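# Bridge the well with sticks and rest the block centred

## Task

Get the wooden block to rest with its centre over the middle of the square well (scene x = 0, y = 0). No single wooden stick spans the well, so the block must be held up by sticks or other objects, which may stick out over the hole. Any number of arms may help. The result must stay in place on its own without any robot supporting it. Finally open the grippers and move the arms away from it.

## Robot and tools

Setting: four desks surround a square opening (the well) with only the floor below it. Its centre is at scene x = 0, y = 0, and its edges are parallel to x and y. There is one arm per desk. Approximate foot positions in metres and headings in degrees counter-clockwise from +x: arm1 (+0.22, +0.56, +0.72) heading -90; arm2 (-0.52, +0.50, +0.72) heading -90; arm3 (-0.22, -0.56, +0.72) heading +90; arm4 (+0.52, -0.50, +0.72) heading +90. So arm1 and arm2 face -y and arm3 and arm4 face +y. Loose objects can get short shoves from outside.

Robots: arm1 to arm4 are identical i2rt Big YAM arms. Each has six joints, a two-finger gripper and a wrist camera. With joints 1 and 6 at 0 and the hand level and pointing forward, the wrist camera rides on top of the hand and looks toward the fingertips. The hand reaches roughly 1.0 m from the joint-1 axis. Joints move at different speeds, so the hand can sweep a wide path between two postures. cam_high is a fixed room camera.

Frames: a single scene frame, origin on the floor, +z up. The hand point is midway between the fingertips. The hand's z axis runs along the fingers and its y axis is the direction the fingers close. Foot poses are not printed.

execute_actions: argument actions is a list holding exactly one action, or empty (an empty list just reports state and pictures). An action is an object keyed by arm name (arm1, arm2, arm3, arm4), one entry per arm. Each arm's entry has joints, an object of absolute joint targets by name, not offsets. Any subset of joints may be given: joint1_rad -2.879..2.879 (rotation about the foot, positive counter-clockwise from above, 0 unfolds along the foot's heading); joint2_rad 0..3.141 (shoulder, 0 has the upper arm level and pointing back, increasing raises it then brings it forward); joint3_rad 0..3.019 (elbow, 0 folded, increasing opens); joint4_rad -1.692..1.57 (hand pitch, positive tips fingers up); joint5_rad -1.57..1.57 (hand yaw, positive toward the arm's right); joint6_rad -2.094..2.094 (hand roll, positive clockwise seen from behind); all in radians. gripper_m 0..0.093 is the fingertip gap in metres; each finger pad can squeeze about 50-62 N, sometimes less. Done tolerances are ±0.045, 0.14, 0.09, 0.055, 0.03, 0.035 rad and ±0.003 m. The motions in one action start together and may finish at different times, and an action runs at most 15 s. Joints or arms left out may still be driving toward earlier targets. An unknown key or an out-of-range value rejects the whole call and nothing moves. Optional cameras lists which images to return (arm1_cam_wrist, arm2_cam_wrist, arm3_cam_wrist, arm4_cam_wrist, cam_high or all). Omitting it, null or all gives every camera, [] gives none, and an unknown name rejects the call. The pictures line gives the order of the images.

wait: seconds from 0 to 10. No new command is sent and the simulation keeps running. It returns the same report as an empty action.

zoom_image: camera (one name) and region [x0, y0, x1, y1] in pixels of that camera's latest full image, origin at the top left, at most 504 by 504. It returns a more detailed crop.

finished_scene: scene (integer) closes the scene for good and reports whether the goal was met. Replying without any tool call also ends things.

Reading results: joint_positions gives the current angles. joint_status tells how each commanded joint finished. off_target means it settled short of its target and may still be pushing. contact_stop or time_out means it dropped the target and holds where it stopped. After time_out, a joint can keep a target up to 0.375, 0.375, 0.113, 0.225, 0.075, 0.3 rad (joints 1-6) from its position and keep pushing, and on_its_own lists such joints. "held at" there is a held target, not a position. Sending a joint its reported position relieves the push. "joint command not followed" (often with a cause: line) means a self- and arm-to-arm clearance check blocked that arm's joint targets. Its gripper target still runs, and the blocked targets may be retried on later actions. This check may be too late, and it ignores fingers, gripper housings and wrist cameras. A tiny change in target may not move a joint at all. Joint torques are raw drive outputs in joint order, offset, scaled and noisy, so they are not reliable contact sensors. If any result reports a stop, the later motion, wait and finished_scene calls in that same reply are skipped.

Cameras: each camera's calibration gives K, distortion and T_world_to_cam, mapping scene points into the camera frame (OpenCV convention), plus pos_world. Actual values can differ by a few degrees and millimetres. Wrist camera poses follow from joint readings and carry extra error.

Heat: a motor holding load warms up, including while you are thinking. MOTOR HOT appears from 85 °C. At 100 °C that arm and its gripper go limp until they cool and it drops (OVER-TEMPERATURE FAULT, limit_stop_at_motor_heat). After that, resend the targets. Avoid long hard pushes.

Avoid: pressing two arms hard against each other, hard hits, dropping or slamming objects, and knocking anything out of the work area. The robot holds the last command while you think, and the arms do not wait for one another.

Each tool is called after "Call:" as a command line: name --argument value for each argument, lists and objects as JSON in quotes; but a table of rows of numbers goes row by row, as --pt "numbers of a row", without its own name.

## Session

Call:
execute_actions --actions '[]'

Call:
zoom_image --camera "cam_high" --region '[0, 30, 252, 282]'

Call:
zoom_image --camera "cam_high" --region '[252, 30, 504, 282]'

Call:
zoom_image --camera "cam_high" --region '[0, 230, 252, 482]'

Call:
zoom_image --camera "cam_high" --region '[252, 230, 504, 482]'

Scene clock: 0.00 s.
Joint torques (N m, as the arm reports them, + toward a larger angle): no reading
arm1.joint_positions: joint1_rad=+0.123 joint2_rad=+0.600 joint3_rad=+1.395 joint4_rad=-1.399 joint5_rad=+0.214 joint6_rad=-0.330 gripper_m=+0.094
arm1.joint_status: not commanded
arm1.hand: x=+0.1969 y=+0.3441 z=+1.2804 quat_wxyz=(-0.221, -0.515, -0.716, +0.417) (m; scene frame)
arm2.joint_positions: joint1_rad=-0.264 joint2_rad=+0.534 joint3_rad=+1.321 joint4_rad=-1.445 joint5_rad=+0.068 joint6_rad=-0.188 gripper_m=+0.095
arm2.joint_status: not commanded
arm2.hand: x=-0.5910 y=+0.3137 z=+1.3107 quat_wxyz=(-0.194, -0.684, -0.584, +0.392) (m; scene frame)
arm3.joint_positions: joint1_rad=+0.507 joint2_rad=+0.566 joint3_rad=+1.448 joint4_rad=-1.334 joint5_rad=-0.092 joint6_rad=+0.109 gripper_m=+0.094
arm3.joint_status: not commanded
arm3.hand: x=-0.3368 y=-0.3975 z=+1.3057 quat_wxyz=(-0.198, +0.729, -0.430, -0.494) (m; scene frame)
arm4.joint_positions: joint1_rad=-0.184 joint2_rad=+0.506 joint3_rad=+1.307 joint4_rad=-1.474 joint5_rad=+0.167 joint6_rad=+0.234 gripper_m=+0.094
arm4.joint_status: not commanded
arm4.hand: x=+0.5871 y=-0.3268 z=+1.2367 quat_wxyz=(-0.351, +0.453, -0.778, -0.258) (m; scene frame)
pictures: arm1_cam_wrist, arm2_cam_wrist, arm3_cam_wrist, arm4_cam_wrist, cam_high
camera_calibration (this result's frames):
arm1_cam_wrist: T_world_to_cam=[[-0.920336, -0.133634, 0.367592, -0.24294], [-0.247267, 0.926977, -0.282088, 0.0935344], [-0.303053, -0.350509, -0.886173, 1.44124], [0, 0, 0, 1]] pos_world=[0.236312, 0.385998, 1.39288]
arm2_cam_wrist: T_world_to_cam=[[-0.952679, 0.238227, 0.188813, -0.883448], [0.182356, 0.944852, -0.27203, 0.17373], [-0.243205, -0.224727, -0.943583, 1.28201], [0, 0, 0, 1]] pos_world=[-0.561532, 0.334413, 1.42375]
arm3_cam_wrist: T_world_to_cam=[[0.819015, 0.558649, -0.130866, 0.670408], [0.444113, -0.761638, -0.47188, 0.467627], [-0.363288, 0.328357, -0.871896, 1.26714], [0, 0, 0, 1]] pos_world=[-0.296416, -0.434436, 1.41321]
arm4_cam_wrist: T_world_to_cam=[[0.890322, -0.446775, -0.0878515, -0.556826], [-0.452161, -0.844785, -0.286161, 0.351647], [0.053634, 0.294499, -0.954146, 1.37223], [0, 0, 0, 1]] pos_world=[0.581157, -0.35583, 1.36102]
Images, in order (width x height): arm1_cam_wrist 504x504, arm2_cam_wrist 504x504, arm3_cam_wrist 504x504, arm4_cam_wrist 504x504, cam_high 504x504.

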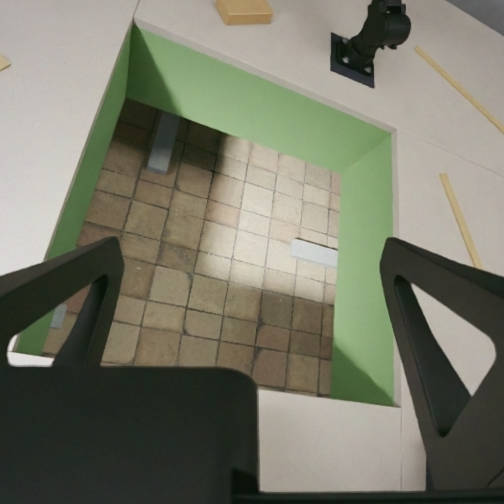

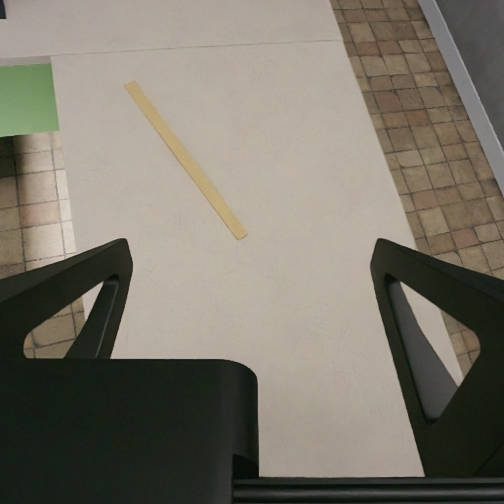

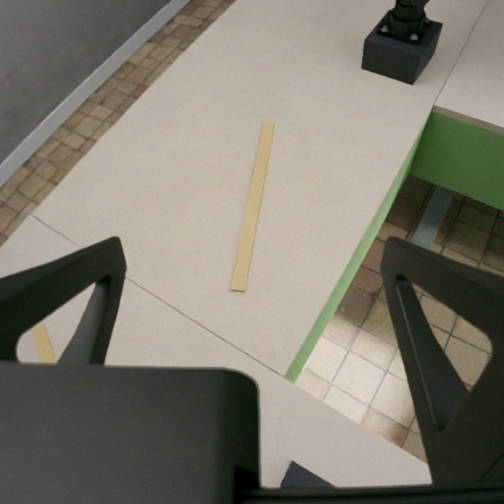

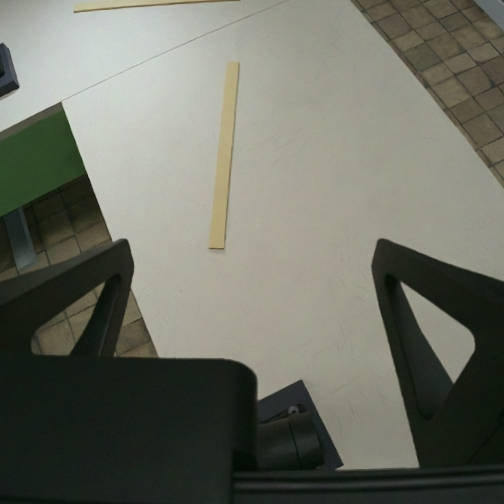

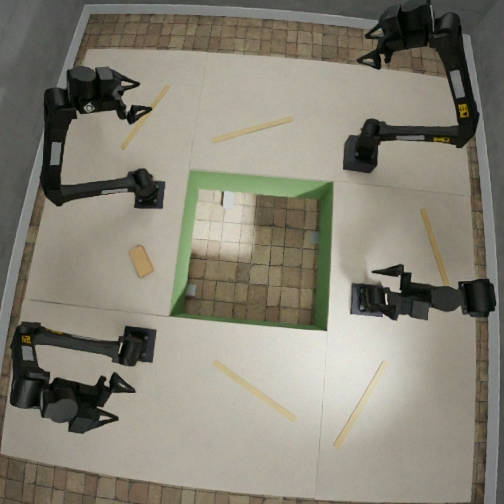

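Region (0, 30, 252, 282) of cam_high's 504x504 image, scaled by 2.000, with more detail than that image has.

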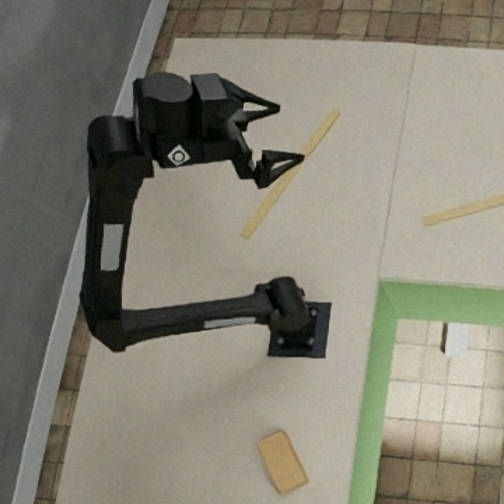

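Region (252, 30, 504, 282) of cam_high's 504x504 image, scaled by 2.000, with more detail than that image has.

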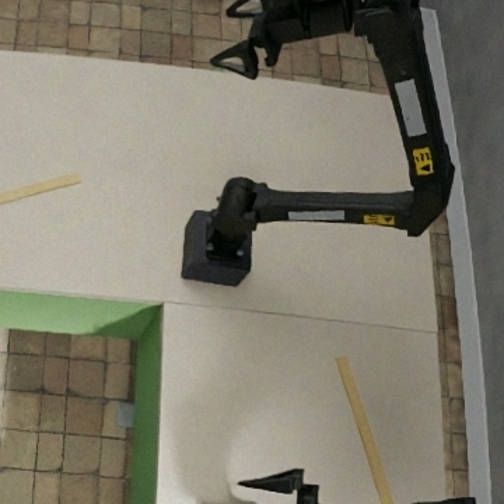

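Region (0, 230, 252, 482) of cam_high's 504x504 image, scaled by 2.000, with more detail than that image has.

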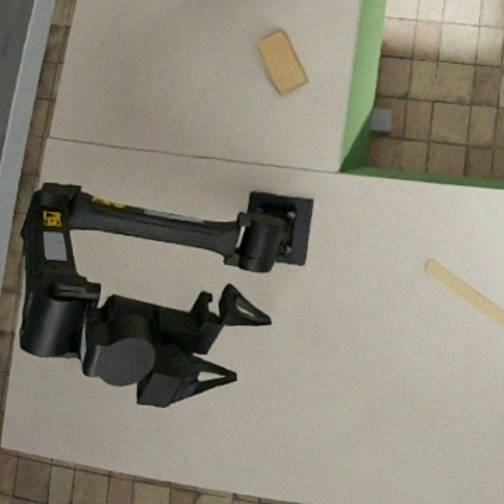

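Region (252, 230, 504, 482) of cam_high's 504x504 image, scaled by 2.000, with more detail than that image has.

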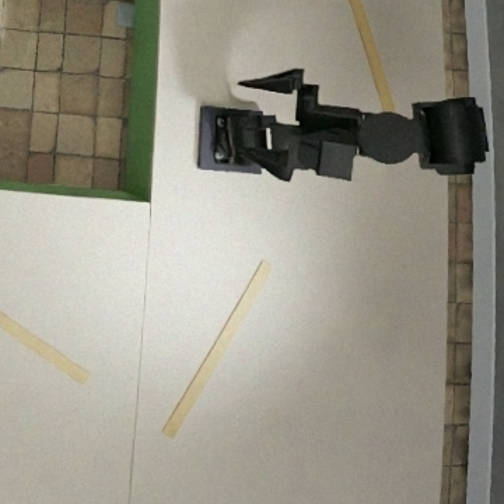

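Call:
execute_actions --actions '[{"arm1": {"joints": {"joint1_rad": 1.561, "joint2_rad": 1.745, "joint3_rad": 1.2, "joint4_rad": -1.007, "joint5_rad": 0.0, "joint6_rad": 0.479}}, "arm2": {"joints": {"joint1_rad": -0.145, "joint2_rad": 2.05, "joint3_rad": 1.508, "joint4_rad": -0.985, "joint5_rad": 0.0, "joint6_rad": -0.596}}, "arm3": {"joints": {"joint1_rad": 1.773, "joint2_rad": 1.695, "joint3_rad": 1.225, "joint4_rad": -1.05, "joint5_rad": 0.0, "joint6_rad": 0.665}}, "arm4": {"joints": {"joint1_rad": -0.246, "joint2_rad": 1.948, "joint3_rad": 1.548, "joint4_rad": -1.125, "joint5_rad": 0.0, "joint6_rad": 0.265}}}]'

Scene clock: 3.63 s.
Joint torques (N m, as the arm reports them, + toward a larger angle): arm1=[ -0.96 -16.15   6.87   0.7    0.07  -0.02] | arm2=[  0.17 -20.42  10.39   0.9   -0.18  -0.02] | arm3=[ -0.02 -12.58   8.51   0.29   0.1    0.21] | arm4=[ -0.34 -16.01   8.29   0.5   -0.2    0.17]
arm1.joint_positions: joint1_rad=+1.569 joint2_rad=+1.746 joint3_rad=+1.201 joint4_rad=-1.008 joint5_rad=-0.001 joint6_rad=+0.467 gripper_m=+0.094
arm1.joint_status: all done
arm1.hand: x=+0.7018 y=+0.5545 z=+0.7992 quat_wxyz=(-0.016, -0.237, -0.971, -0.003) (m; scene frame)
arm2.joint_positions: joint1_rad=-0.151 joint2_rad=+2.026 joint3_rad=+1.495 joint4_rad=-0.993 joint5_rad=+0.002 joint6_rad=-0.584 gripper_m=+0.095
arm2.joint_status: all done
arm2.hand: x=-0.6385 y=-0.0779 z=+0.8063 quat_wxyz=(-0.004, -0.559, -0.829, +0.018) (m; scene frame)
arm3.joint_positions: joint1_rad=+1.780 joint2_rad=+1.694 joint3_rad=+1.218 joint4_rad=-1.055 joint5_rad=-0.001 joint6_rad=+0.652 gripper_m=+0.094
arm3.joint_status: all done
arm3.hand: x=-0.6861 y=-0.6830 z=+0.8037 quat_wxyz=(+0.008, +0.980, -0.196, -0.018) (m; scene frame)
arm4.joint_positions: joint1_rad=-0.242 joint2_rad=+1.941 joint3_rad=+1.528 joint4_rad=-1.132 joint5_rad=+0.003 joint6_rad=+0.254 gripper_m=+0.094
arm4.joint_status: all done
arm4.hand: x=+0.6693 y=+0.0591 z=+0.7979 quat_wxyz=(-0.006, +0.504, -0.863, -0.007) (m; scene frame)
pictures: arm1_cam_wrist, arm2_cam_wrist, arm3_cam_wrist, arm4_cam_wrist, cam_high
camera_calibration (this result's frames):
arm1_cam_wrist: T_world_to_cam=[[-0.454426, -0.890504, -0.0223757, 0.831094], [-0.746012, 0.366724, 0.555858, -0.121375], [-0.486788, 0.269289, -0.830976, 0.982758], [0, 0, 0, 1]] pos_world=[0.765518, 0.519957, 0.902712]
arm2_cam_wrist: T_world_to_cam=[[-0.927341, -0.373758, 0.0185138, -0.634354], [-0.302965, 0.778894, 0.549124, -0.569628], [-0.21966, 0.503616, -0.835536, 0.691199], [0, 0, 0, 1]] pos_world=[-0.609011, -0.141514, 0.902062]
arm3_cam_wrist: T_world_to_cam=[[0.376678, 0.925952, -0.0269678, 0.914154], [0.774879, -0.299001, 0.55692, -0.115517], [0.507618, -0.230676, -0.830128, 0.978438], [0, 0, 0, 1]] pos_world=[-0.751502, -0.655299, 0.901216]
arm4_cam_wrist: T_world_to_cam=[[0.872946, -0.487524, -0.0169278, -0.538762], [-0.396707, -0.72967, 0.556961, -0.127394], [-0.283884, -0.479481, -0.830366, 1.00838], [0, 0, 0, 1]] pos_world=[0.706036, 0.127886, 0.899161]
Images, in order (width x height): arm1_cam_wrist 504x504, arm2_cam_wrist 504x504, arm3_cam_wrist 504x504, arm4_cam_wrist 504x504, cam_high 504x504.

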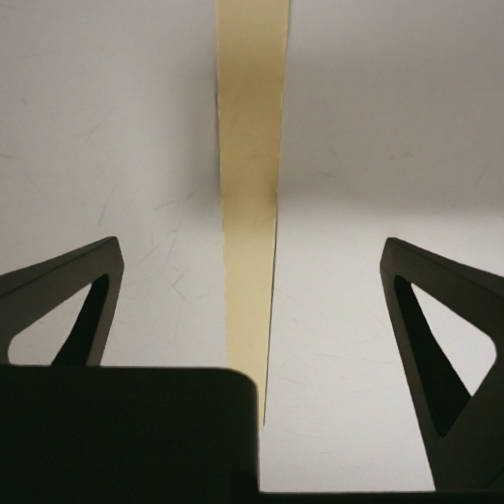

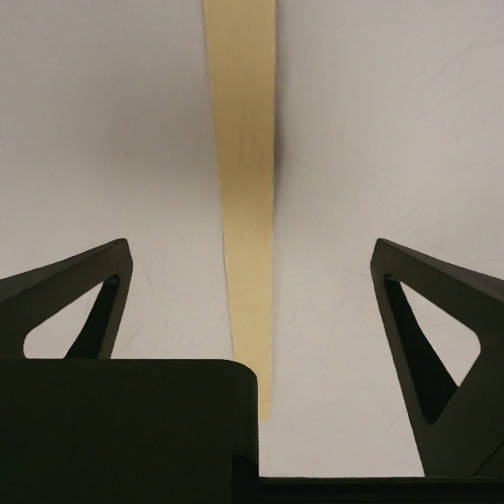

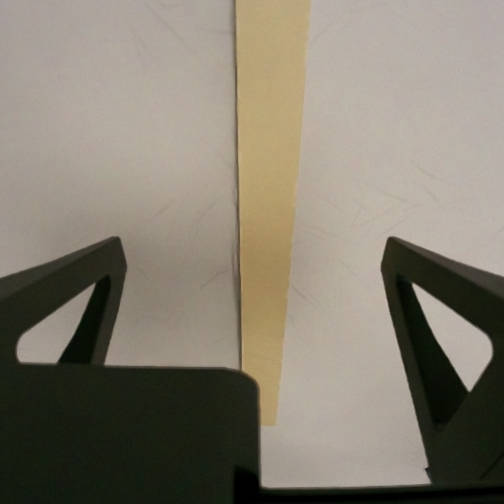

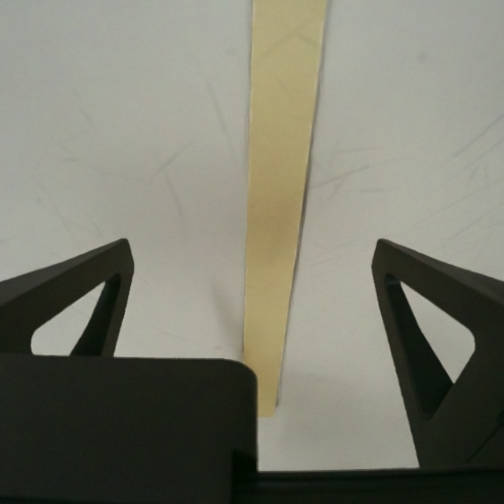

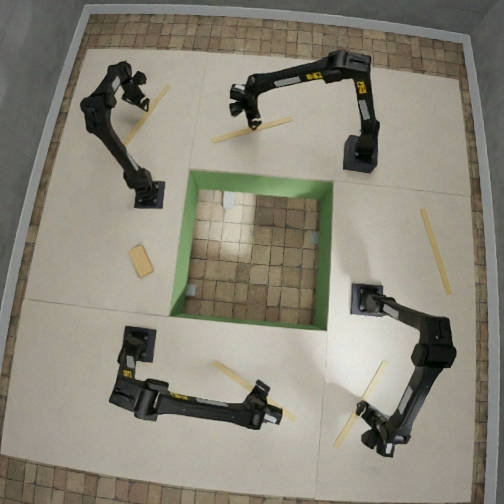

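Call:
execute_actions --actions '[]'

Scene clock: 4.67 s.
Joint torques (N m, as the arm reports them, + toward a larger angle): arm1=[ -0.9  -16.04   6.79   0.73   0.08   0.02] | arm2=[  0.17 -21.07  10.44   1.02  -0.16  -0.07] | arm3=[ -0.15 -12.41   8.55   0.32   0.1    0.2 ] | arm4=[ -0.31 -16.26   8.34   0.51  -0.2    0.17]
arm1.joint_positions: joint1_rad=+1.569 joint2_rad=+1.746 joint3_rad=+1.201 joint4_rad=-1.008 joint5_rad=-0.001 joint6_rad=+0.468 gripper_m=+0.094
arm1.joint_status: all done
arm1.hand: x=+0.7018 y=+0.5545 z=+0.7992 quat_wxyz=(-0.016, -0.237, -0.971, -0.003) (m; scene frame)
arm2.joint_positions: joint1_rad=-0.151 joint2_rad=+2.026 joint3_rad=+1.495 joint4_rad=-0.993 joint5_rad=+0.002 joint6_rad=-0.584 gripper_m=+0.095
arm2.joint_status: all done
arm2.hand: x=-0.6385 y=-0.0779 z=+0.8063 quat_wxyz=(-0.004, -0.559, -0.829, +0.018) (m; scene frame)
arm3.joint_positions: joint1_rad=+1.780 joint2_rad=+1.694 joint3_rad=+1.218 joint4_rad=-1.055 joint5_rad=-0.001 joint6_rad=+0.653 gripper_m=+0.094
arm3.joint_status: all done
arm3.hand: x=-0.6861 y=-0.6830 z=+0.8037 quat_wxyz=(+0.008, +0.980, -0.197, -0.018) (m; scene frame)
arm4.joint_positions: joint1_rad=-0.242 joint2_rad=+1.941 joint3_rad=+1.528 joint4_rad=-1.132 joint5_rad=+0.003 joint6_rad=+0.254 gripper_m=+0.094
arm4.joint_status: all done
arm4.hand: x=+0.6693 y=+0.0591 z=+0.7979 quat_wxyz=(-0.006, +0.504, -0.863, -0.007) (m; scene frame)
pictures: arm1_cam_wrist, arm2_cam_wrist, arm3_cam_wrist, arm4_cam_wrist, cam_high
camera_calibration (this result's frames):
arm1_cam_wrist: T_world_to_cam=[[-0.454765, -0.89033, -0.0223868, 0.831245], [-0.745873, 0.367002, 0.555863, -0.12163], [-0.486685, 0.269485, -0.830973, 0.982575], [0, 0, 0, 1]] pos_world=[0.765505, 0.519932, 0.902711]
arm2_cam_wrist: T_world_to_cam=[[-0.927341, -0.373758, 0.0185138, -0.634354], [-0.302965, 0.778894, 0.549124, -0.569628], [-0.21966, 0.503616, -0.835536, 0.691199], [0, 0, 0, 1]] pos_world=[-0.609011, -0.141514, 0.902062]
arm3_cam_wrist: T_world_to_cam=[[0.377031, 0.925808, -0.02698, 0.914307], [0.774763, -0.299289, 0.556927, -0.115799], [0.507533, -0.230882, -0.830123, 0.978235], [0, 0, 0, 1]] pos_world=[-0.751492, -0.655273, 0.901215]
arm4_cam_wrist: T_world_to_cam=[[0.872946, -0.487524, -0.0169278, -0.538762], [-0.396707, -0.72967, 0.556961, -0.127394], [-0.283884, -0.479481, -0.830366, 1.00838], [0, 0, 0, 1]] pos_world=[0.706036, 0.127886, 0.899161]
Images, in order (width x height): arm1_cam_wrist 504x504, arm2_cam_wrist 504x504, arm3_cam_wrist 504x504, arm4_cam_wrist 504x504, cam_high 504x504.

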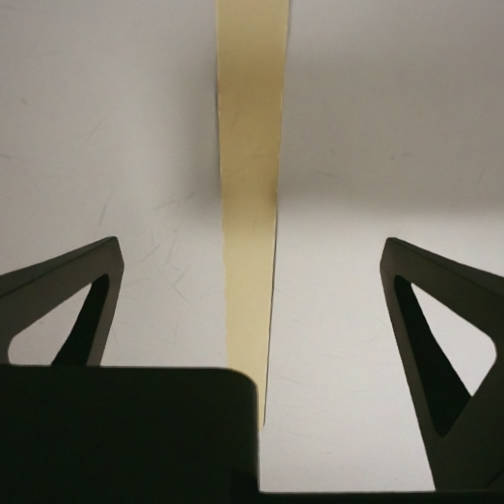

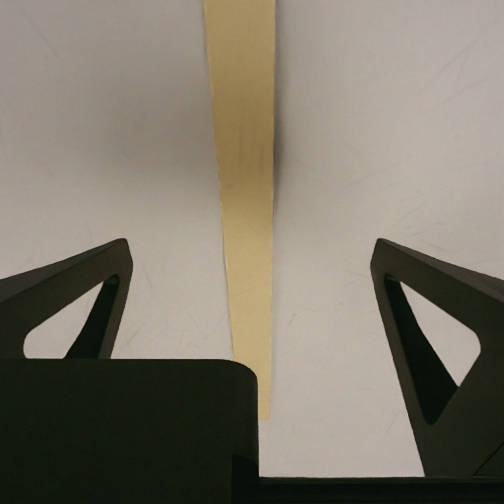

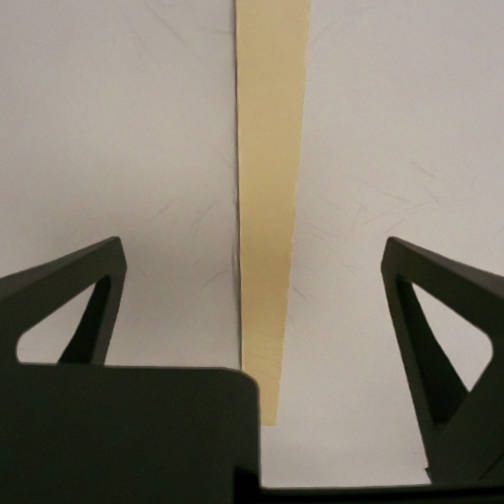

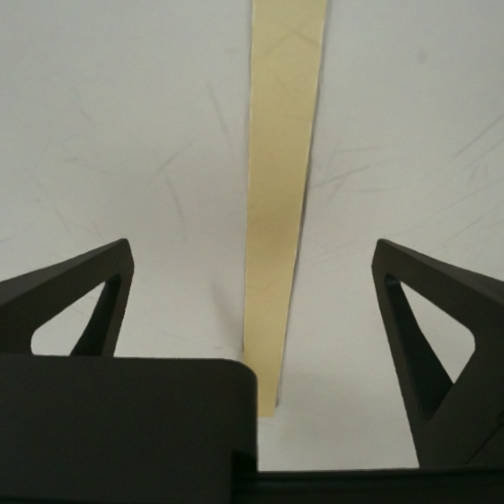

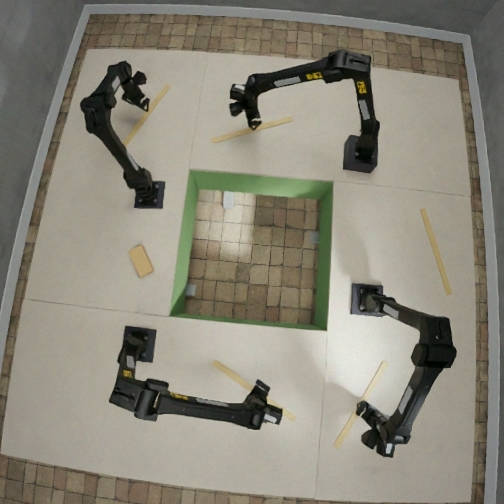

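Call:
execute_actions --actions '[{"arm1": {"joints": {"joint2_rad": 1.85, "joint3_rad": 1.14, "joint4_rad": -0.855}}, "arm2": {"joints": {"joint1_rad": -0.128, "joint2_rad": 2.144, "joint4_rad": -0.895, "joint6_rad": -0.565}}, "arm3": {"joints": {"joint1_rad": 1.757, "joint2_rad": 1.808, "joint3_rad": 1.18, "joint4_rad": -0.925, "joint6_rad": 0.63}}, "arm4": {"joints": {"joint1_rad": -0.273, "joint2_rad": 2.05, "joint4_rad": -1.033, "joint6_rad": 0.22}}}]' --cameras '["arm1_cam_wrist", "arm2_cam_wrist", "arm3_cam_wrist", "arm4_cam_wrist"]'

Scene clock: 8.70 s.
Joint torques (N m, as the arm reports them, + toward a larger angle): arm1=[ -0.84 -16.68   6.09   1.07   0.01   0.01] | arm2=[  0.08 -22.59   9.82   1.14  -0.16   0.19] | arm3=[  0.17 -12.58   7.38   0.48   0.15  -0.01] | arm4=[ -0.03 -16.92   7.69   0.71  -0.01  -0.05]
arm1.joint_positions: joint1_rad=+1.568 joint2_rad=+1.852 joint3_rad=+1.140 joint4_rad=-0.867 joint5_rad=+0.001 joint6_rad=+0.469 gripper_m=+0.094
arm1.joint_status: all done
arm1.hand: x=+0.6967 y=+0.5539 z=+0.7315 quat_wxyz=(-0.003, -0.238, -0.971, +0.001) (m; scene frame)
arm2.joint_positions: joint1_rad=-0.134 joint2_rad=+2.126 joint3_rad=+1.495 joint4_rad=-0.910 joint5_rad=+0.002 joint6_rad=-0.577 gripper_m=+0.095
arm2.joint_status: all done
arm2.hand: x=-0.6297 y=-0.0840 z=+0.7501 quat_wxyz=(-0.001, -0.556, -0.831, +0.010) (m; scene frame)
arm3.joint_positions: joint1_rad=+1.758 joint2_rad=+1.801 joint3_rad=+1.177 joint4_rad=-0.935 joint5_rad=-0.002 joint6_rad=+0.642 gripper_m=+0.094
arm3.joint_status: all done
arm3.hand: x=-0.6910 y=-0.6732 z=+0.7412 quat_wxyz=(+0.002, +0.979, -0.202, -0.005) (m; scene frame)
arm4.joint_positions: joint1_rad=-0.275 joint2_rad=+2.043 joint3_rad=+1.530 joint4_rad=-1.047 joint5_rad=-0.002 joint6_rad=+0.231 gripper_m=+0.094
arm4.joint_status: all done
arm4.hand: x=+0.6897 y=+0.0651 z=+0.7411 quat_wxyz=(+0.001, +0.501, -0.866, -0.003) (m; scene frame)
pictures: arm1_cam_wrist, arm2_cam_wrist, arm3_cam_wrist, arm4_cam_wrist
camera_calibration (this result's frames):
arm1_cam_wrist: T_world_to_cam=[[-0.456614, -0.889616, -0.00931449, 0.818191], [-0.730825, 0.3691, 0.574161, -0.112603], [-0.507345, 0.268977, -0.81869, 0.929671], [0, 0, 0, 1]] pos_world=[0.762968, 0.519378, 0.833385]
arm2_cam_wrist: T_world_to_cam=[[-0.923949, -0.382406, 0.00919898, -0.61906], [-0.311948, 0.767195, 0.560447, -0.546551], [-0.221376, 0.514954, -0.828139, 0.64357], [0, 0, 0, 1]] pos_world=[-0.600004, -0.14883, 0.844973]
arm3_cam_wrist: T_world_to_cam=[[0.388492, 0.921385, -0.0110987, 0.898569], [0.755742, -0.311713, 0.575925, -0.109892], [0.527189, -0.23213, -0.817427, 0.934418], [0, 0, 0, 1]] pos_world=[-0.758652, -0.645277, 0.837081]
arm4_cam_wrist: T_world_to_cam=[[0.868351, -0.49562, -0.0181064, -0.550079], [-0.398336, -0.718724, 0.56988, -0.0925257], [-0.295458, -0.487644, -0.821528, 0.971817], [0, 0, 0, 1]] pos_world=[0.727936, 0.13477, 0.841144]
Images, in order (width x height): arm1_cam_wrist 504x504, arm2_cam_wrist 504x504, arm3_cam_wrist 504x504, arm4_cam_wrist 504x504.

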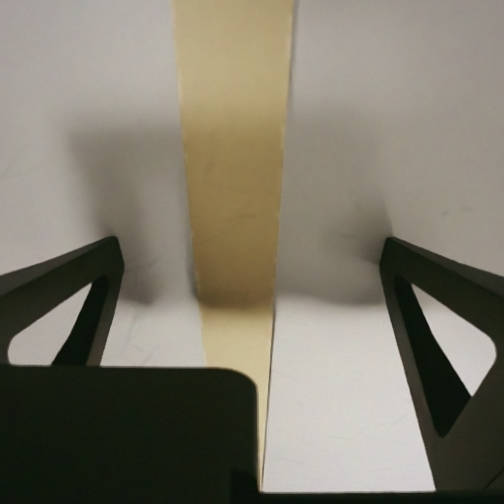

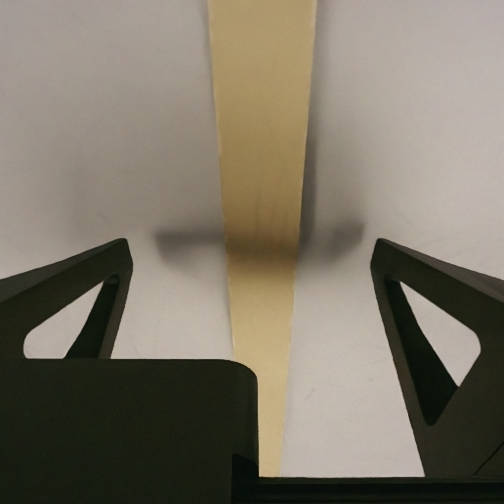

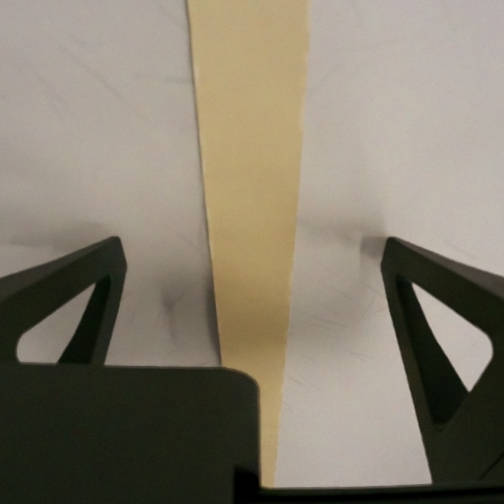

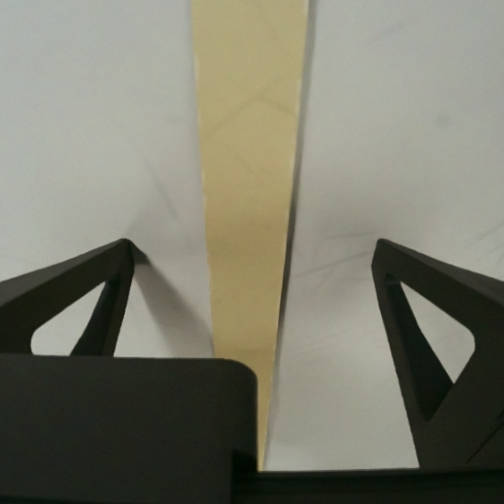

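Call:
execute_actions --actions '[{"arm1": {"joints": {"joint2_rad": 1.858, "gripper_m": 0.055}}, "arm2": {"joints": {"joint2_rad": 2.168, "joint4_rad": -0.9, "gripper_m": 0.055}}, "arm3": {"joints": {"joint2_rad": 1.821, "gripper_m": 0.055}}, "arm4": {"joints": {"joint2_rad": 2.061, "gripper_m": 0.055}}}]' --cameras '["arm1_cam_wrist", "arm2_cam_wrist", "arm3_cam_wrist", "arm4_cam_wrist"]'

Scene clock: 9.53 s.
Joint torques (N m, as the arm reports them, + toward a larger angle): arm1=[ -0.86 -15.96   6.08   1.08   0.     0.01] | arm2=[  0.22 -20.46   9.82   1.05  -0.2    0.19] | arm3=[  0.3  -11.71   7.43   0.47   0.14  -0.01] | arm4=[  0.19 -16.14   7.69   0.72   0.01  -0.05]
arm1.joint_positions: joint1_rad=+1.568 joint2_rad=+1.852 joint3_rad=+1.140 joint4_rad=-0.867 joint5_rad=+0.001 joint6_rad=+0.469 gripper_m=+0.055
arm1.joint_status: all done
arm1.hand: x=+0.6967 y=+0.5539 z=+0.7315 quat_wxyz=(-0.003, -0.238, -0.971, +0.001) (m; scene frame)
arm2.joint_positions: joint1_rad=-0.134 joint2_rad=+2.126 joint3_rad=+1.495 joint4_rad=-0.910 joint5_rad=+0.002 joint6_rad=-0.577 gripper_m=+0.055
arm2.joint_status: all done
arm2.hand: x=-0.6297 y=-0.0840 z=+0.7501 quat_wxyz=(-0.001, -0.556, -0.831, +0.010) (m; scene frame)
arm3.joint_positions: joint1_rad=+1.758 joint2_rad=+1.801 joint3_rad=+1.177 joint4_rad=-0.935 joint5_rad=-0.002 joint6_rad=+0.642 gripper_m=+0.055
arm3.joint_status: all done
arm3.hand: x=-0.6910 y=-0.6732 z=+0.7412 quat_wxyz=(+0.002, +0.979, -0.202, -0.005) (m; scene frame)
arm4.joint_positions: joint1_rad=-0.275 joint2_rad=+2.043 joint3_rad=+1.530 joint4_rad=-1.047 joint5_rad=-0.002 joint6_rad=+0.230 gripper_m=+0.055
arm4.joint_status: all done
arm4.hand: x=+0.6897 y=+0.0651 z=+0.7411 quat_wxyz=(+0.001, +0.501, -0.866, -0.003) (m; scene frame)
pictures: arm1_cam_wrist, arm2_cam_wrist, arm3_cam_wrist, arm4_cam_wrist
camera_calibration (this result's frames):
arm1_cam_wrist: T_world_to_cam=[[-0.456614, -0.889616, -0.00931449, 0.818191], [-0.730825, 0.3691, 0.574161, -0.112603], [-0.507345, 0.268977, -0.81869, 0.929671], [0, 0, 0, 1]] pos_world=[0.762968, 0.519378, 0.833385]
arm2_cam_wrist: T_world_to_cam=[[-0.923949, -0.382406, 0.00919898, -0.61906], [-0.311948, 0.767195, 0.560447, -0.546551], [-0.221376, 0.514954, -0.828139, 0.64357], [0, 0, 0, 1]] pos_world=[-0.600004, -0.14883, 0.844973]
arm3_cam_wrist: T_world_to_cam=[[0.388141, 0.921533, -0.0110953, 0.898424], [0.755861, -0.311427, 0.575923, -0.109615], [0.527277, -0.231926, -0.817429, 0.934617], [0, 0, 0, 1]] pos_world=[-0.758663, -0.645303, 0.837081]
arm4_cam_wrist: T_world_to_cam=[[0.86854, -0.495289, -0.0181054, -0.550231], [-0.398063, -0.718877, 0.569878, -0.0927026], [-0.29527, -0.487755, -0.82153, 0.971696], [0, 0, 0, 1]] pos_world=[0.727909, 0.134784, 0.841144]
Images, in order (width x height): arm1_cam_wrist 504x504, arm2_cam_wrist 504x504, arm3_cam_wrist 504x504, arm4_cam_wrist 504x504.

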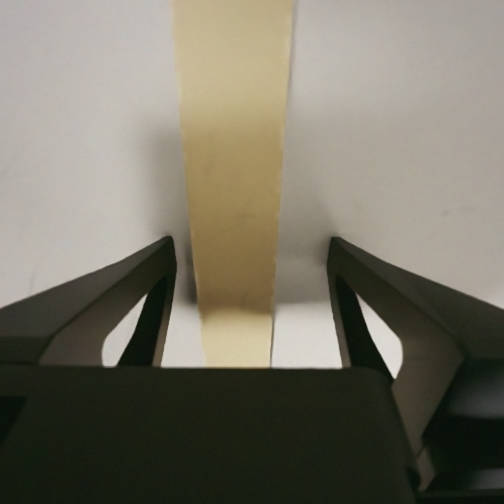

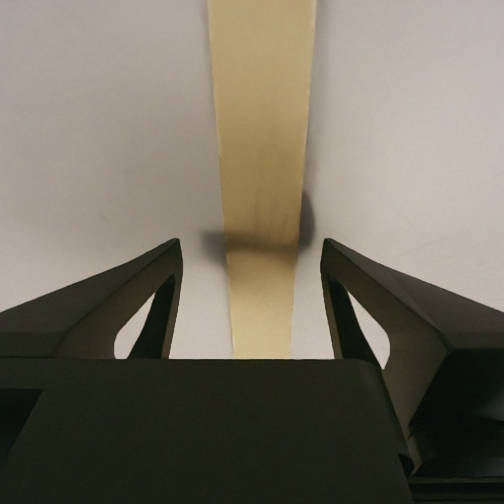

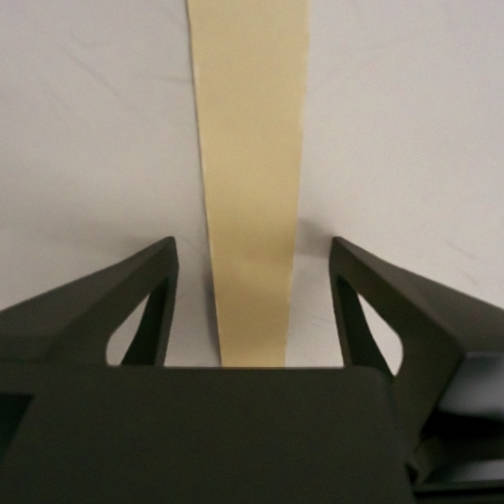

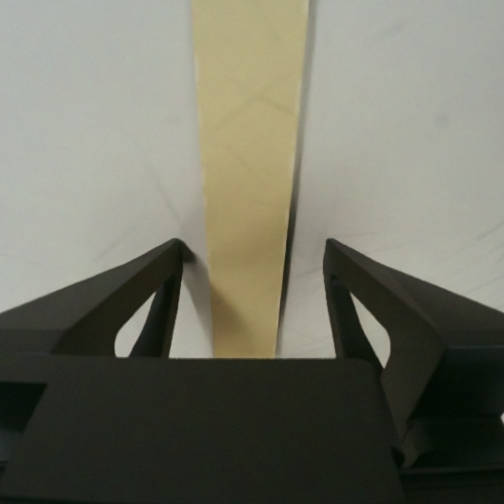

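Call:
execute_actions --actions '[{"arm1": {"joints": {"joint2_rad": 1.885}}, "arm2": {"joints": {"joint2_rad": 2.195}}, "arm3": {"joints": {"joint2_rad": 1.845}}, "arm4": {"joints": {"joint2_rad": 2.085}}}]' --cameras '["arm2_cam_wrist", "arm4_cam_wrist"]'

Scene clock: 10.53 s.
Joint torques (N m, as the arm reports them, + toward a larger angle): arm1=[ -0.84 -13.67   6.09   1.08   0.     0.01] | arm2=[ -0.53 -19.68   9.59   1.06  -0.1    0.22] | arm3=[  0.32 -10.19   7.44   0.47   0.14  -0.02] | arm4=[  0.09 -14.27   7.75   0.7    0.02  -0.04]
arm1.joint_positions: joint1_rad=+1.568 joint2_rad=+1.853 joint3_rad=+1.140 joint4_rad=-0.867 joint5_rad=+0.001 joint6_rad=+0.469 gripper_m=+0.055
arm1.joint_status: all done
arm1.hand: x=+0.6966 y=+0.5539 z=+0.7312 quat_wxyz=(-0.003, -0.238, -0.971, +0.001) (m; scene frame)
arm2.joint_positions: joint1_rad=-0.133 joint2_rad=+2.144 joint3_rad=+1.496 joint4_rad=-0.909 joint5_rad=+0.002 joint6_rad=-0.576 gripper_m=+0.055
arm2.joint_status: all done
arm2.hand: x=-0.6288 y=-0.0816 z=+0.7404 quat_wxyz=(+0.001, -0.555, -0.832, +0.003) (m; scene frame)
arm3.joint_positions: joint1_rad=+1.758 joint2_rad=+1.803 joint3_rad=+1.177 joint4_rad=-0.935 joint5_rad=-0.002 joint6_rad=+0.642 gripper_m=+0.055
arm3.joint_status: all done
arm3.hand: x=-0.6907 y=-0.6731 z=+0.7399 quat_wxyz=(+0.002, +0.979, -0.202, -0.004) (m; scene frame)
arm4.joint_positions: joint1_rad=-0.275 joint2_rad=+2.046 joint3_rad=+1.530 joint4_rad=-1.046 joint5_rad=-0.002 joint6_rad=+0.230 gripper_m=+0.055
arm4.joint_status: all done
arm4.hand: x=+0.6897 y=+0.0648 z=+0.7398 quat_wxyz=(+0.001, +0.501, -0.866, -0.003) (m; scene frame)
pictures: arm2_cam_wrist, arm4_cam_wrist
camera_calibration (this result's frames):
arm2_cam_wrist: T_world_to_cam=[[-0.923836, -0.382789, 0.00055483, -0.610763], [-0.313999, 0.758644, 0.570845, -0.552299], [-0.218934, 0.527193, -0.821058, 0.631779], [0, 0, 0, 1]] pos_world=[-0.599348, -0.147864, 0.834343]
arm4_cam_wrist: T_world_to_cam=[[0.86854, -0.495318, -0.0173052, -0.550951], [-0.397954, -0.717774, 0.571342, -0.0933487], [-0.295417, -0.489347, -0.820529, 0.969988], [0, 0, 0, 1]] pos_world=[0.727925, 0.134762, 0.839703]
Images, in order (width x height): arm2_cam_wrist 504x504, arm4_cam_wrist 504x504.

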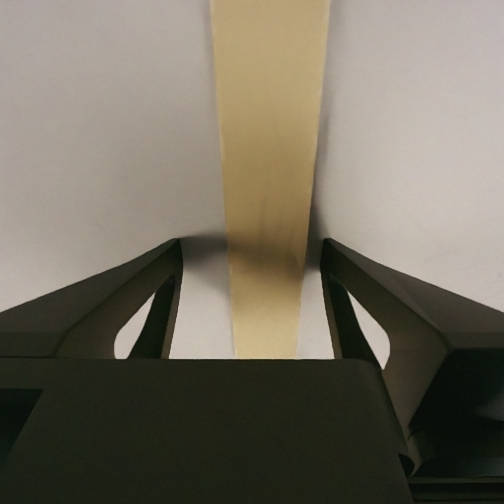

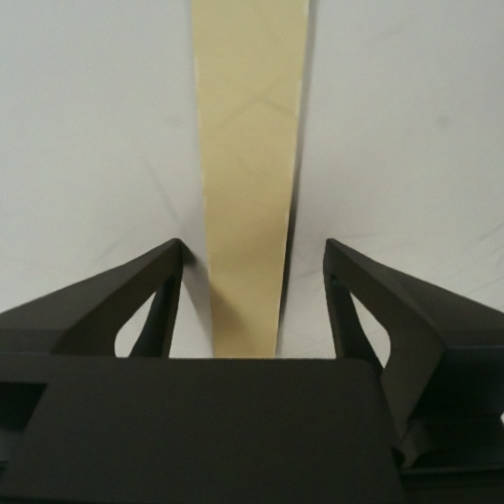

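All four moved slightly and stopped, which indicates fingertip contact with the desks. Closing the grippers.

Call:
execute_actions --actions '[{"arm1": {"joints": {"gripper_m": 0.02}}, "arm2": {"joints": {"gripper_m": 0.02}}, "arm3": {"joints": {"gripper_m": 0.02}}, "arm4": {"joints": {"gripper_m": 0.02}}}]' --cameras '["arm1_cam_wrist", "arm2_cam_wrist", "arm3_cam_wrist", "arm4_cam_wrist"]'

Scene clock: 11.20 s.
Joint torques (N m, as the arm reports them, + toward a larger angle): arm1=[ -0.8  -13.76   6.08   1.05  -0.01   0.  ] | arm2=[  0.27 -19.32   9.53   0.98  -0.22   0.18] | arm3=[  0.29 -10.31   7.43   0.4    0.18   0.  ] | arm4=[  0.08 -14.27   7.75   0.66   0.03  -0.04]
arm1.joint_positions: joint1_rad=+1.568 joint2_rad=+1.854 joint3_rad=+1.140 joint4_rad=-0.866 joint5_rad=+0.001 joint6_rad=+0.469 gripper_m=+0.026
arm1.joint_status: gripper_m off_target (ended at +0.026, target +0.020)
arm1.hand: x=+0.6966 y=+0.5534 z=+0.7306 quat_wxyz=(-0.003, -0.238, -0.971, +0.001) (m; scene frame)
arm2.joint_positions: joint1_rad=-0.133 joint2_rad=+2.144 joint3_rad=+1.496 joint4_rad=-0.909 joint5_rad=+0.002 joint6_rad=-0.575 gripper_m=+0.028
arm2.joint_status: gripper_m off_target (ended at +0.028, target +0.020)
arm2.hand: x=-0.6288 y=-0.0815 z=+0.7402 quat_wxyz=(+0.001, -0.556, -0.831, +0.003) (m; scene frame)
arm3.joint_positions: joint1_rad=+1.758 joint2_rad=+1.805 joint3_rad=+1.177 joint4_rad=-0.933 joint5_rad=-0.003 joint6_rad=+0.641 gripper_m=+0.027
arm3.joint_status: gripper_m off_target (ended at +0.027, target +0.020)
arm3.hand: x=-0.6910 y=-0.6734 z=+0.7394 quat_wxyz=(+0.002, +0.979, -0.202, -0.004) (m; scene frame)
arm4.joint_positions: joint1_rad=-0.274 joint2_rad=+2.046 joint3_rad=+1.530 joint4_rad=-1.046 joint5_rad=-0.002 joint6_rad=+0.230 gripper_m=+0.027
arm4.joint_status: gripper_m off_target (ended at +0.027, target +0.020)
arm4.hand: x=+0.6894 y=+0.0649 z=+0.7396 quat_wxyz=(+0.002, +0.501, -0.865, -0.003) (m; scene frame)
pictures: arm1_cam_wrist, arm2_cam_wrist, arm3_cam_wrist, arm4_cam_wrist
camera_calibration (this result's frames):
arm1_cam_wrist: T_world_to_cam=[[-0.457648, -0.889096, -0.00813393, 0.817267], [-0.729739, 0.370363, 0.574728, -0.113857], [-0.507976, 0.268959, -0.818304, 0.929209], [0, 0, 0, 1]] pos_world=[0.762951, 0.518878, 0.83246]
arm2_cam_wrist: T_world_to_cam=[[-0.924128, -0.382083, 0.000346375, -0.610693], [-0.313461, 0.758672, 0.571104, -0.552079], [-0.218472, 0.527664, -0.820878, 0.63176], [0, 0, 0, 1]] pos_world=[-0.599392, -0.147846, 0.834104]
arm3_cam_wrist: T_world_to_cam=[[0.387455, 0.921828, -0.0105759, 0.897862], [0.754929, -0.31068, 0.577547, -0.109984], [0.529113, -0.231758, -0.816289, 0.933675], [0, 0, 0, 1]] pos_world=[-0.758871, -0.645457, 0.835165]
arm4_cam_wrist: T_world_to_cam=[[0.869092, -0.494323, -0.0179655, -0.550575], [-0.396651, -0.71815, 0.571777, -0.0945247], [-0.295545, -0.489801, -0.820213, 0.969616], [0, 0, 0, 1]] pos_world=[0.727572, 0.134874, 0.839447]
Images, in order (width x height): arm1_cam_wrist 504x504, arm2_cam_wrist 504x504, arm3_cam_wrist 504x504, arm4_cam_wrist 504x504.

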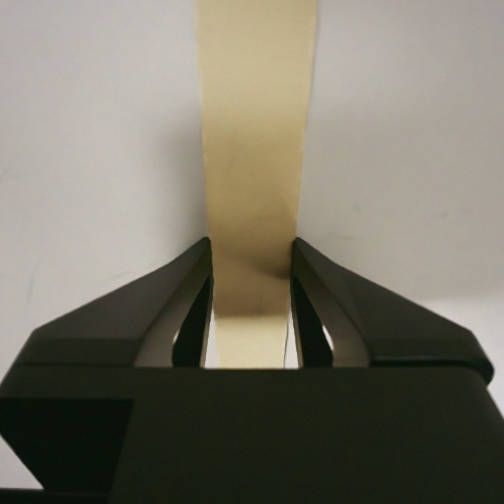

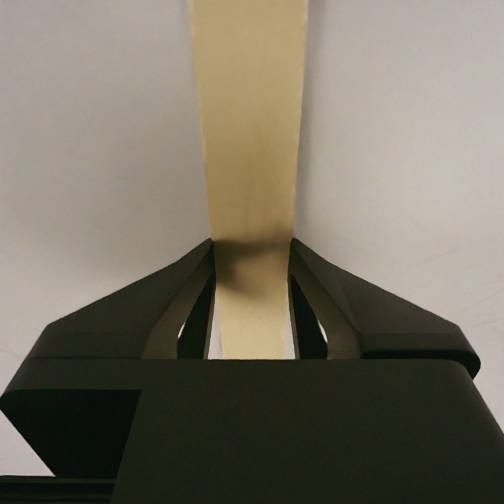

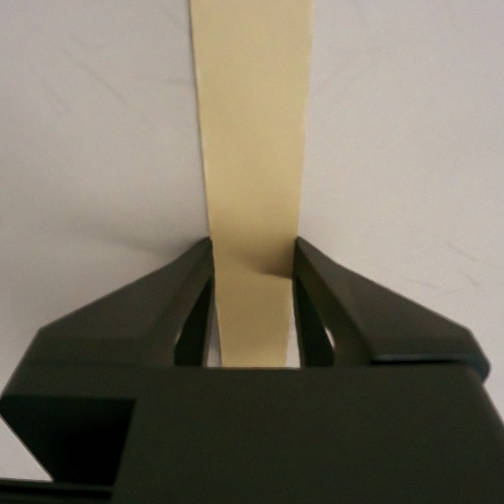

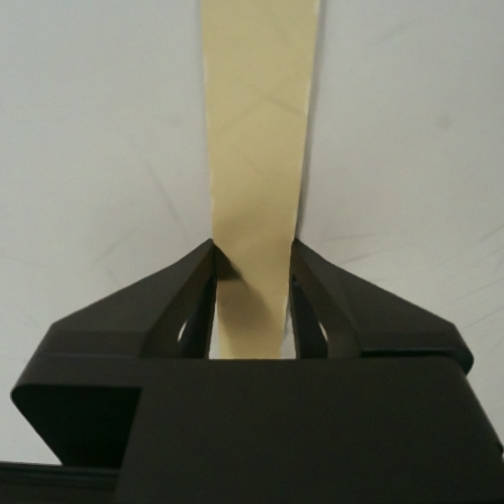

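Call:
execute_actions --actions '[{"arm1": {"joints": {"joint2_rad": 1.73, "joint4_rad": -0.995}}, "arm2": {"joints": {"joint2_rad": 2.02, "joint4_rad": -1.04}}, "arm3": {"joints": {"joint2_rad": 1.68, "joint4_rad": -1.063}}, "arm4": {"joints": {"joint2_rad": 1.925, "joint4_rad": -1.175}}}]' --cameras '["cam_high"]'

Scene clock: 12.73 s.
Joint torques (N m, as the arm reports them, + toward a larger angle): arm1=[ -0.78 -14.81   6.93   0.36  -0.02   0.01] | arm2=[  0.79 -21.73  10.35  -0.03  -0.16   0.17] | arm3=[  0.28 -12.41   8.6   -0.34   0.14   0.  ] | arm4=[  0.22 -14.9    8.2   -0.31   0.04  -0.03]
arm1.joint_positions: joint1_rad=+1.568 joint2_rad=+1.723 joint3_rad=+1.137 joint4_rad=-0.987 joint5_rad=+0.001 joint6_rad=+0.469 gripper_m=+0.026
arm1.joint_status: all done
arm1.hand: x=+0.6807 y=+0.5537 z=+0.7886 quat_wxyz=(-0.007, -0.238, -0.971, +0.000) (m; scene frame)
arm2.joint_positions: joint1_rad=-0.133 joint2_rad=+2.008 joint3_rad=+1.496 joint4_rad=-1.026 joint5_rad=+0.002 joint6_rad=-0.575 gripper_m=+0.028
arm2.joint_status: all done
arm2.hand: x=-0.6273 y=-0.0751 z=+0.8169 quat_wxyz=(-0.002, -0.556, -0.831, +0.012) (m; scene frame)
arm3.joint_positions: joint1_rad=+1.758 joint2_rad=+1.683 joint3_rad=+1.170 joint4_rad=-1.052 joint5_rad=-0.002 joint6_rad=+0.641 gripper_m=+0.027
arm3.joint_status: all done
arm3.hand: x=-0.6701 y=-0.6683 z=+0.7923 quat_wxyz=(+0.001, +0.979, -0.202, -0.002) (m; scene frame)
arm4.joint_positions: joint1_rad=-0.274 joint2_rad=+1.911 joint3_rad=+1.530 joint4_rad=-1.160 joint5_rad=-0.002 joint6_rad=+0.230 gripper_m=+0.027
arm4.joint_status: all done
arm4.hand: x=+0.6853 y=+0.0504 z=+0.8149 quat_wxyz=(-0.006, +0.501, -0.865, -0.010) (m; scene frame)
pictures: cam_high
Images, in order (width x height): cam_high 504x504.

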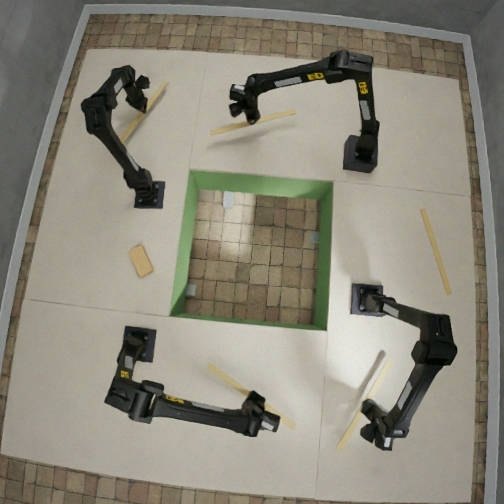

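Call:
execute_actions --actions '[{"arm1": {"joints": {"joint1_rad": -0.344, "joint2_rad": 1.30, "joint3_rad": 0.94, "joint4_rad": -1.214, "joint6_rad": -0.351}}, "arm2": {"joints": {"joint1_rad": -0.7}}, "arm3": {"joints": {"joint1_rad": -0.406, "joint2_rad": 1.278, "joint3_rad": 1.0, "joint4_rad": -1.271, "joint6_rad": -0.361}}, "arm4": {"joints": {"joint1_rad": -0.6}}}]' --cameras '["cam_high"]'

Scene clock: 15.87 s.
Joint torques (N m, as the arm reports them, + toward a larger angle): arm1=[ 0.01 -9.23  7.51  0.29 -0.08 -0.22] | arm2=[ -1.18 -22.54  10.44  -0.05  -0.18   0.15] | arm3=[ 0.74 -7.42  9.52 -0.34 -0.04 -0.03] | arm4=[ -0.31 -15.13   8.26  -0.35  -0.15  -0.01]
arm1.joint_positions: joint1_rad=-0.346 joint2_rad=+1.296 joint3_rad=+0.938 joint4_rad=-1.205 joint5_rad=+0.001 joint6_rad=-0.340 gripper_m=+0.026
arm1.joint_status: all done
arm1.hand: x=+0.0950 y=+0.2378 z=+0.8774 quat_wxyz=(-0.007, -0.712, -0.702, -0.001) (m; scene frame)
arm2.joint_positions: joint1_rad=-0.697 joint2_rad=+2.008 joint3_rad=+1.496 joint4_rad=-1.026 joint5_rad=+0.001 joint6_rad=-0.574 gripper_m=+0.028
arm2.joint_status: all done
arm2.hand: x=-0.9179 y=+0.0712 z=+0.8188 quat_wxyz=(+0.003, -0.765, -0.643, +0.014) (m; scene frame)
arm3.joint_positions: joint1_rad=-0.409 joint2_rad=+1.275 joint3_rad=+0.989 joint4_rad=-1.260 joint5_rad=+0.000 joint6_rad=-0.348 gripper_m=+0.027
arm3.joint_status: all done
arm3.hand: x=-0.0932 y=-0.2339 z=+0.8866 quat_wxyz=(-0.013, +0.702, -0.712, -0.006) (m; scene frame)
arm4.joint_positions: joint1_rad=-0.594 joint2_rad=+1.911 joint3_rad=+1.530 joint4_rad=-1.160 joint5_rad=+0.002 joint6_rad=+0.228 gripper_m=+0.027
arm4.joint_status: all done
arm4.hand: x=+0.8502 y=-0.0296 z=+0.8145 quat_wxyz=(-0.009, +0.358, -0.934, -0.006) (m; scene frame)
pictures: cam_high
Images, in order (width x height): cam_high 504x504.

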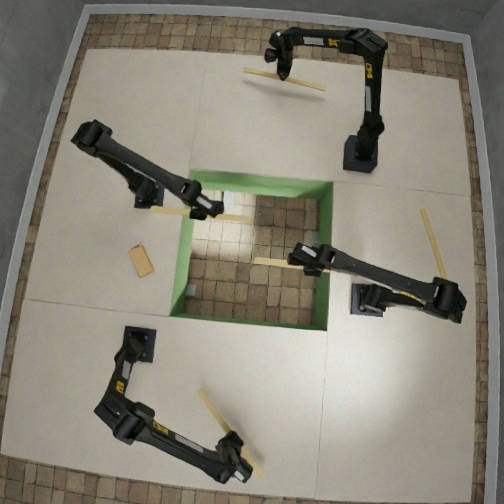

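Call:
execute_actions --actions '[{"arm1": {"joints": {"joint1_rad": -0.362, "joint2_rad": 1.387, "joint3_rad": 0.822, "joint4_rad": -0.734, "joint5_rad": -0.097, "joint6_rad": -0.368}}, "arm2": {"joints": {"joint1_rad": 0.676, "joint2_rad": 1.723, "joint3_rad": 1.32, "joint4_rad": -0.972, "joint5_rad": -0.232, "joint6_rad": -0.936}}, "arm3": {"joints": {"joint1_rad": -0.425, "joint2_rad": 1.35, "joint3_rad": 0.863, "joint4_rad": -0.796, "joint5_rad": -0.103, "joint6_rad": -0.402}}, "arm4": {"joints": {"joint1_rad": 0.64, "joint2_rad": 1.675, "joint3_rad": 1.44, "joint4_rad": -1.156, "joint5_rad": -0.226, "joint6_rad": -0.934}}}]' --cameras '["cam_high"]'

Scene clock: 18.47 s.
Joint torques (N m, as the arm reports them, + toward a larger angle): arm1=[ -0.44 -11.5    7.92   1.56  -0.18  -0.22] | arm2=[ -0.85 -17.44  10.32   1.09  -0.24  -0.04] | arm3=[-0.14 -8.79  9.93  1.11 -0.2  -0.02] | arm4=[ -0.44 -13.1    8.41   0.66  -0.28  -0.09]
arm1.joint_positions: joint1_rad=-0.358 joint2_rad=+1.397 joint3_rad=+0.808 joint4_rad=-0.748 joint5_rad=-0.095 joint6_rad=-0.357 gripper_m=+0.026
arm1.joint_status: all done
arm1.hand: x=+0.0883 y=+0.1831 z=+0.8083 quat_wxyz=(-0.097, -0.702, -0.701, +0.083) (m; scene frame)
arm2.joint_positions: joint1_rad=+0.683 joint2_rad=+1.710 joint3_rad=+1.319 joint4_rad=-0.977 joint5_rad=-0.233 joint6_rad=-0.925 gripper_m=+0.028
arm2.joint_status: all done
arm2.hand: x=-0.1668 y=+0.0838 z=+0.9203 quat_wxyz=(-0.152, +0.005, -0.988, +0.007) (m; scene frame)
arm3.joint_positions: joint1_rad=-0.418 joint2_rad=+1.357 joint3_rad=+0.843 joint4_rad=-0.812 joint5_rad=-0.100 joint6_rad=-0.390 gripper_m=+0.027
arm3.joint_status: all done
arm3.hand: x=-0.0882 y=-0.1814 z=+0.8169 quat_wxyz=(-0.093, +0.712, -0.689, -0.094) (m; scene frame)
arm4.joint_positions: joint1_rad=+0.646 joint2_rad=+1.671 joint3_rad=+1.427 joint4_rad=-1.160 joint5_rad=-0.227 joint6_rad=-0.923 gripper_m=+0.027
arm4.joint_status: all done
arm4.hand: x=+0.1735 y=-0.0867 z=+0.9115 quat_wxyz=(+0.004, +0.990, +0.000, -0.143) (m; scene frame)
pictures: cam_high
Images, in order (width x height): cam_high 504x504.

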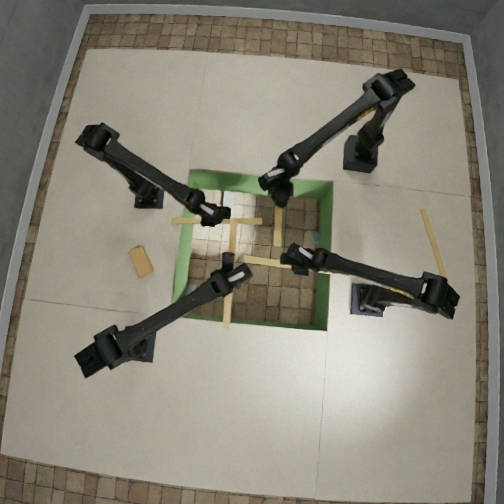

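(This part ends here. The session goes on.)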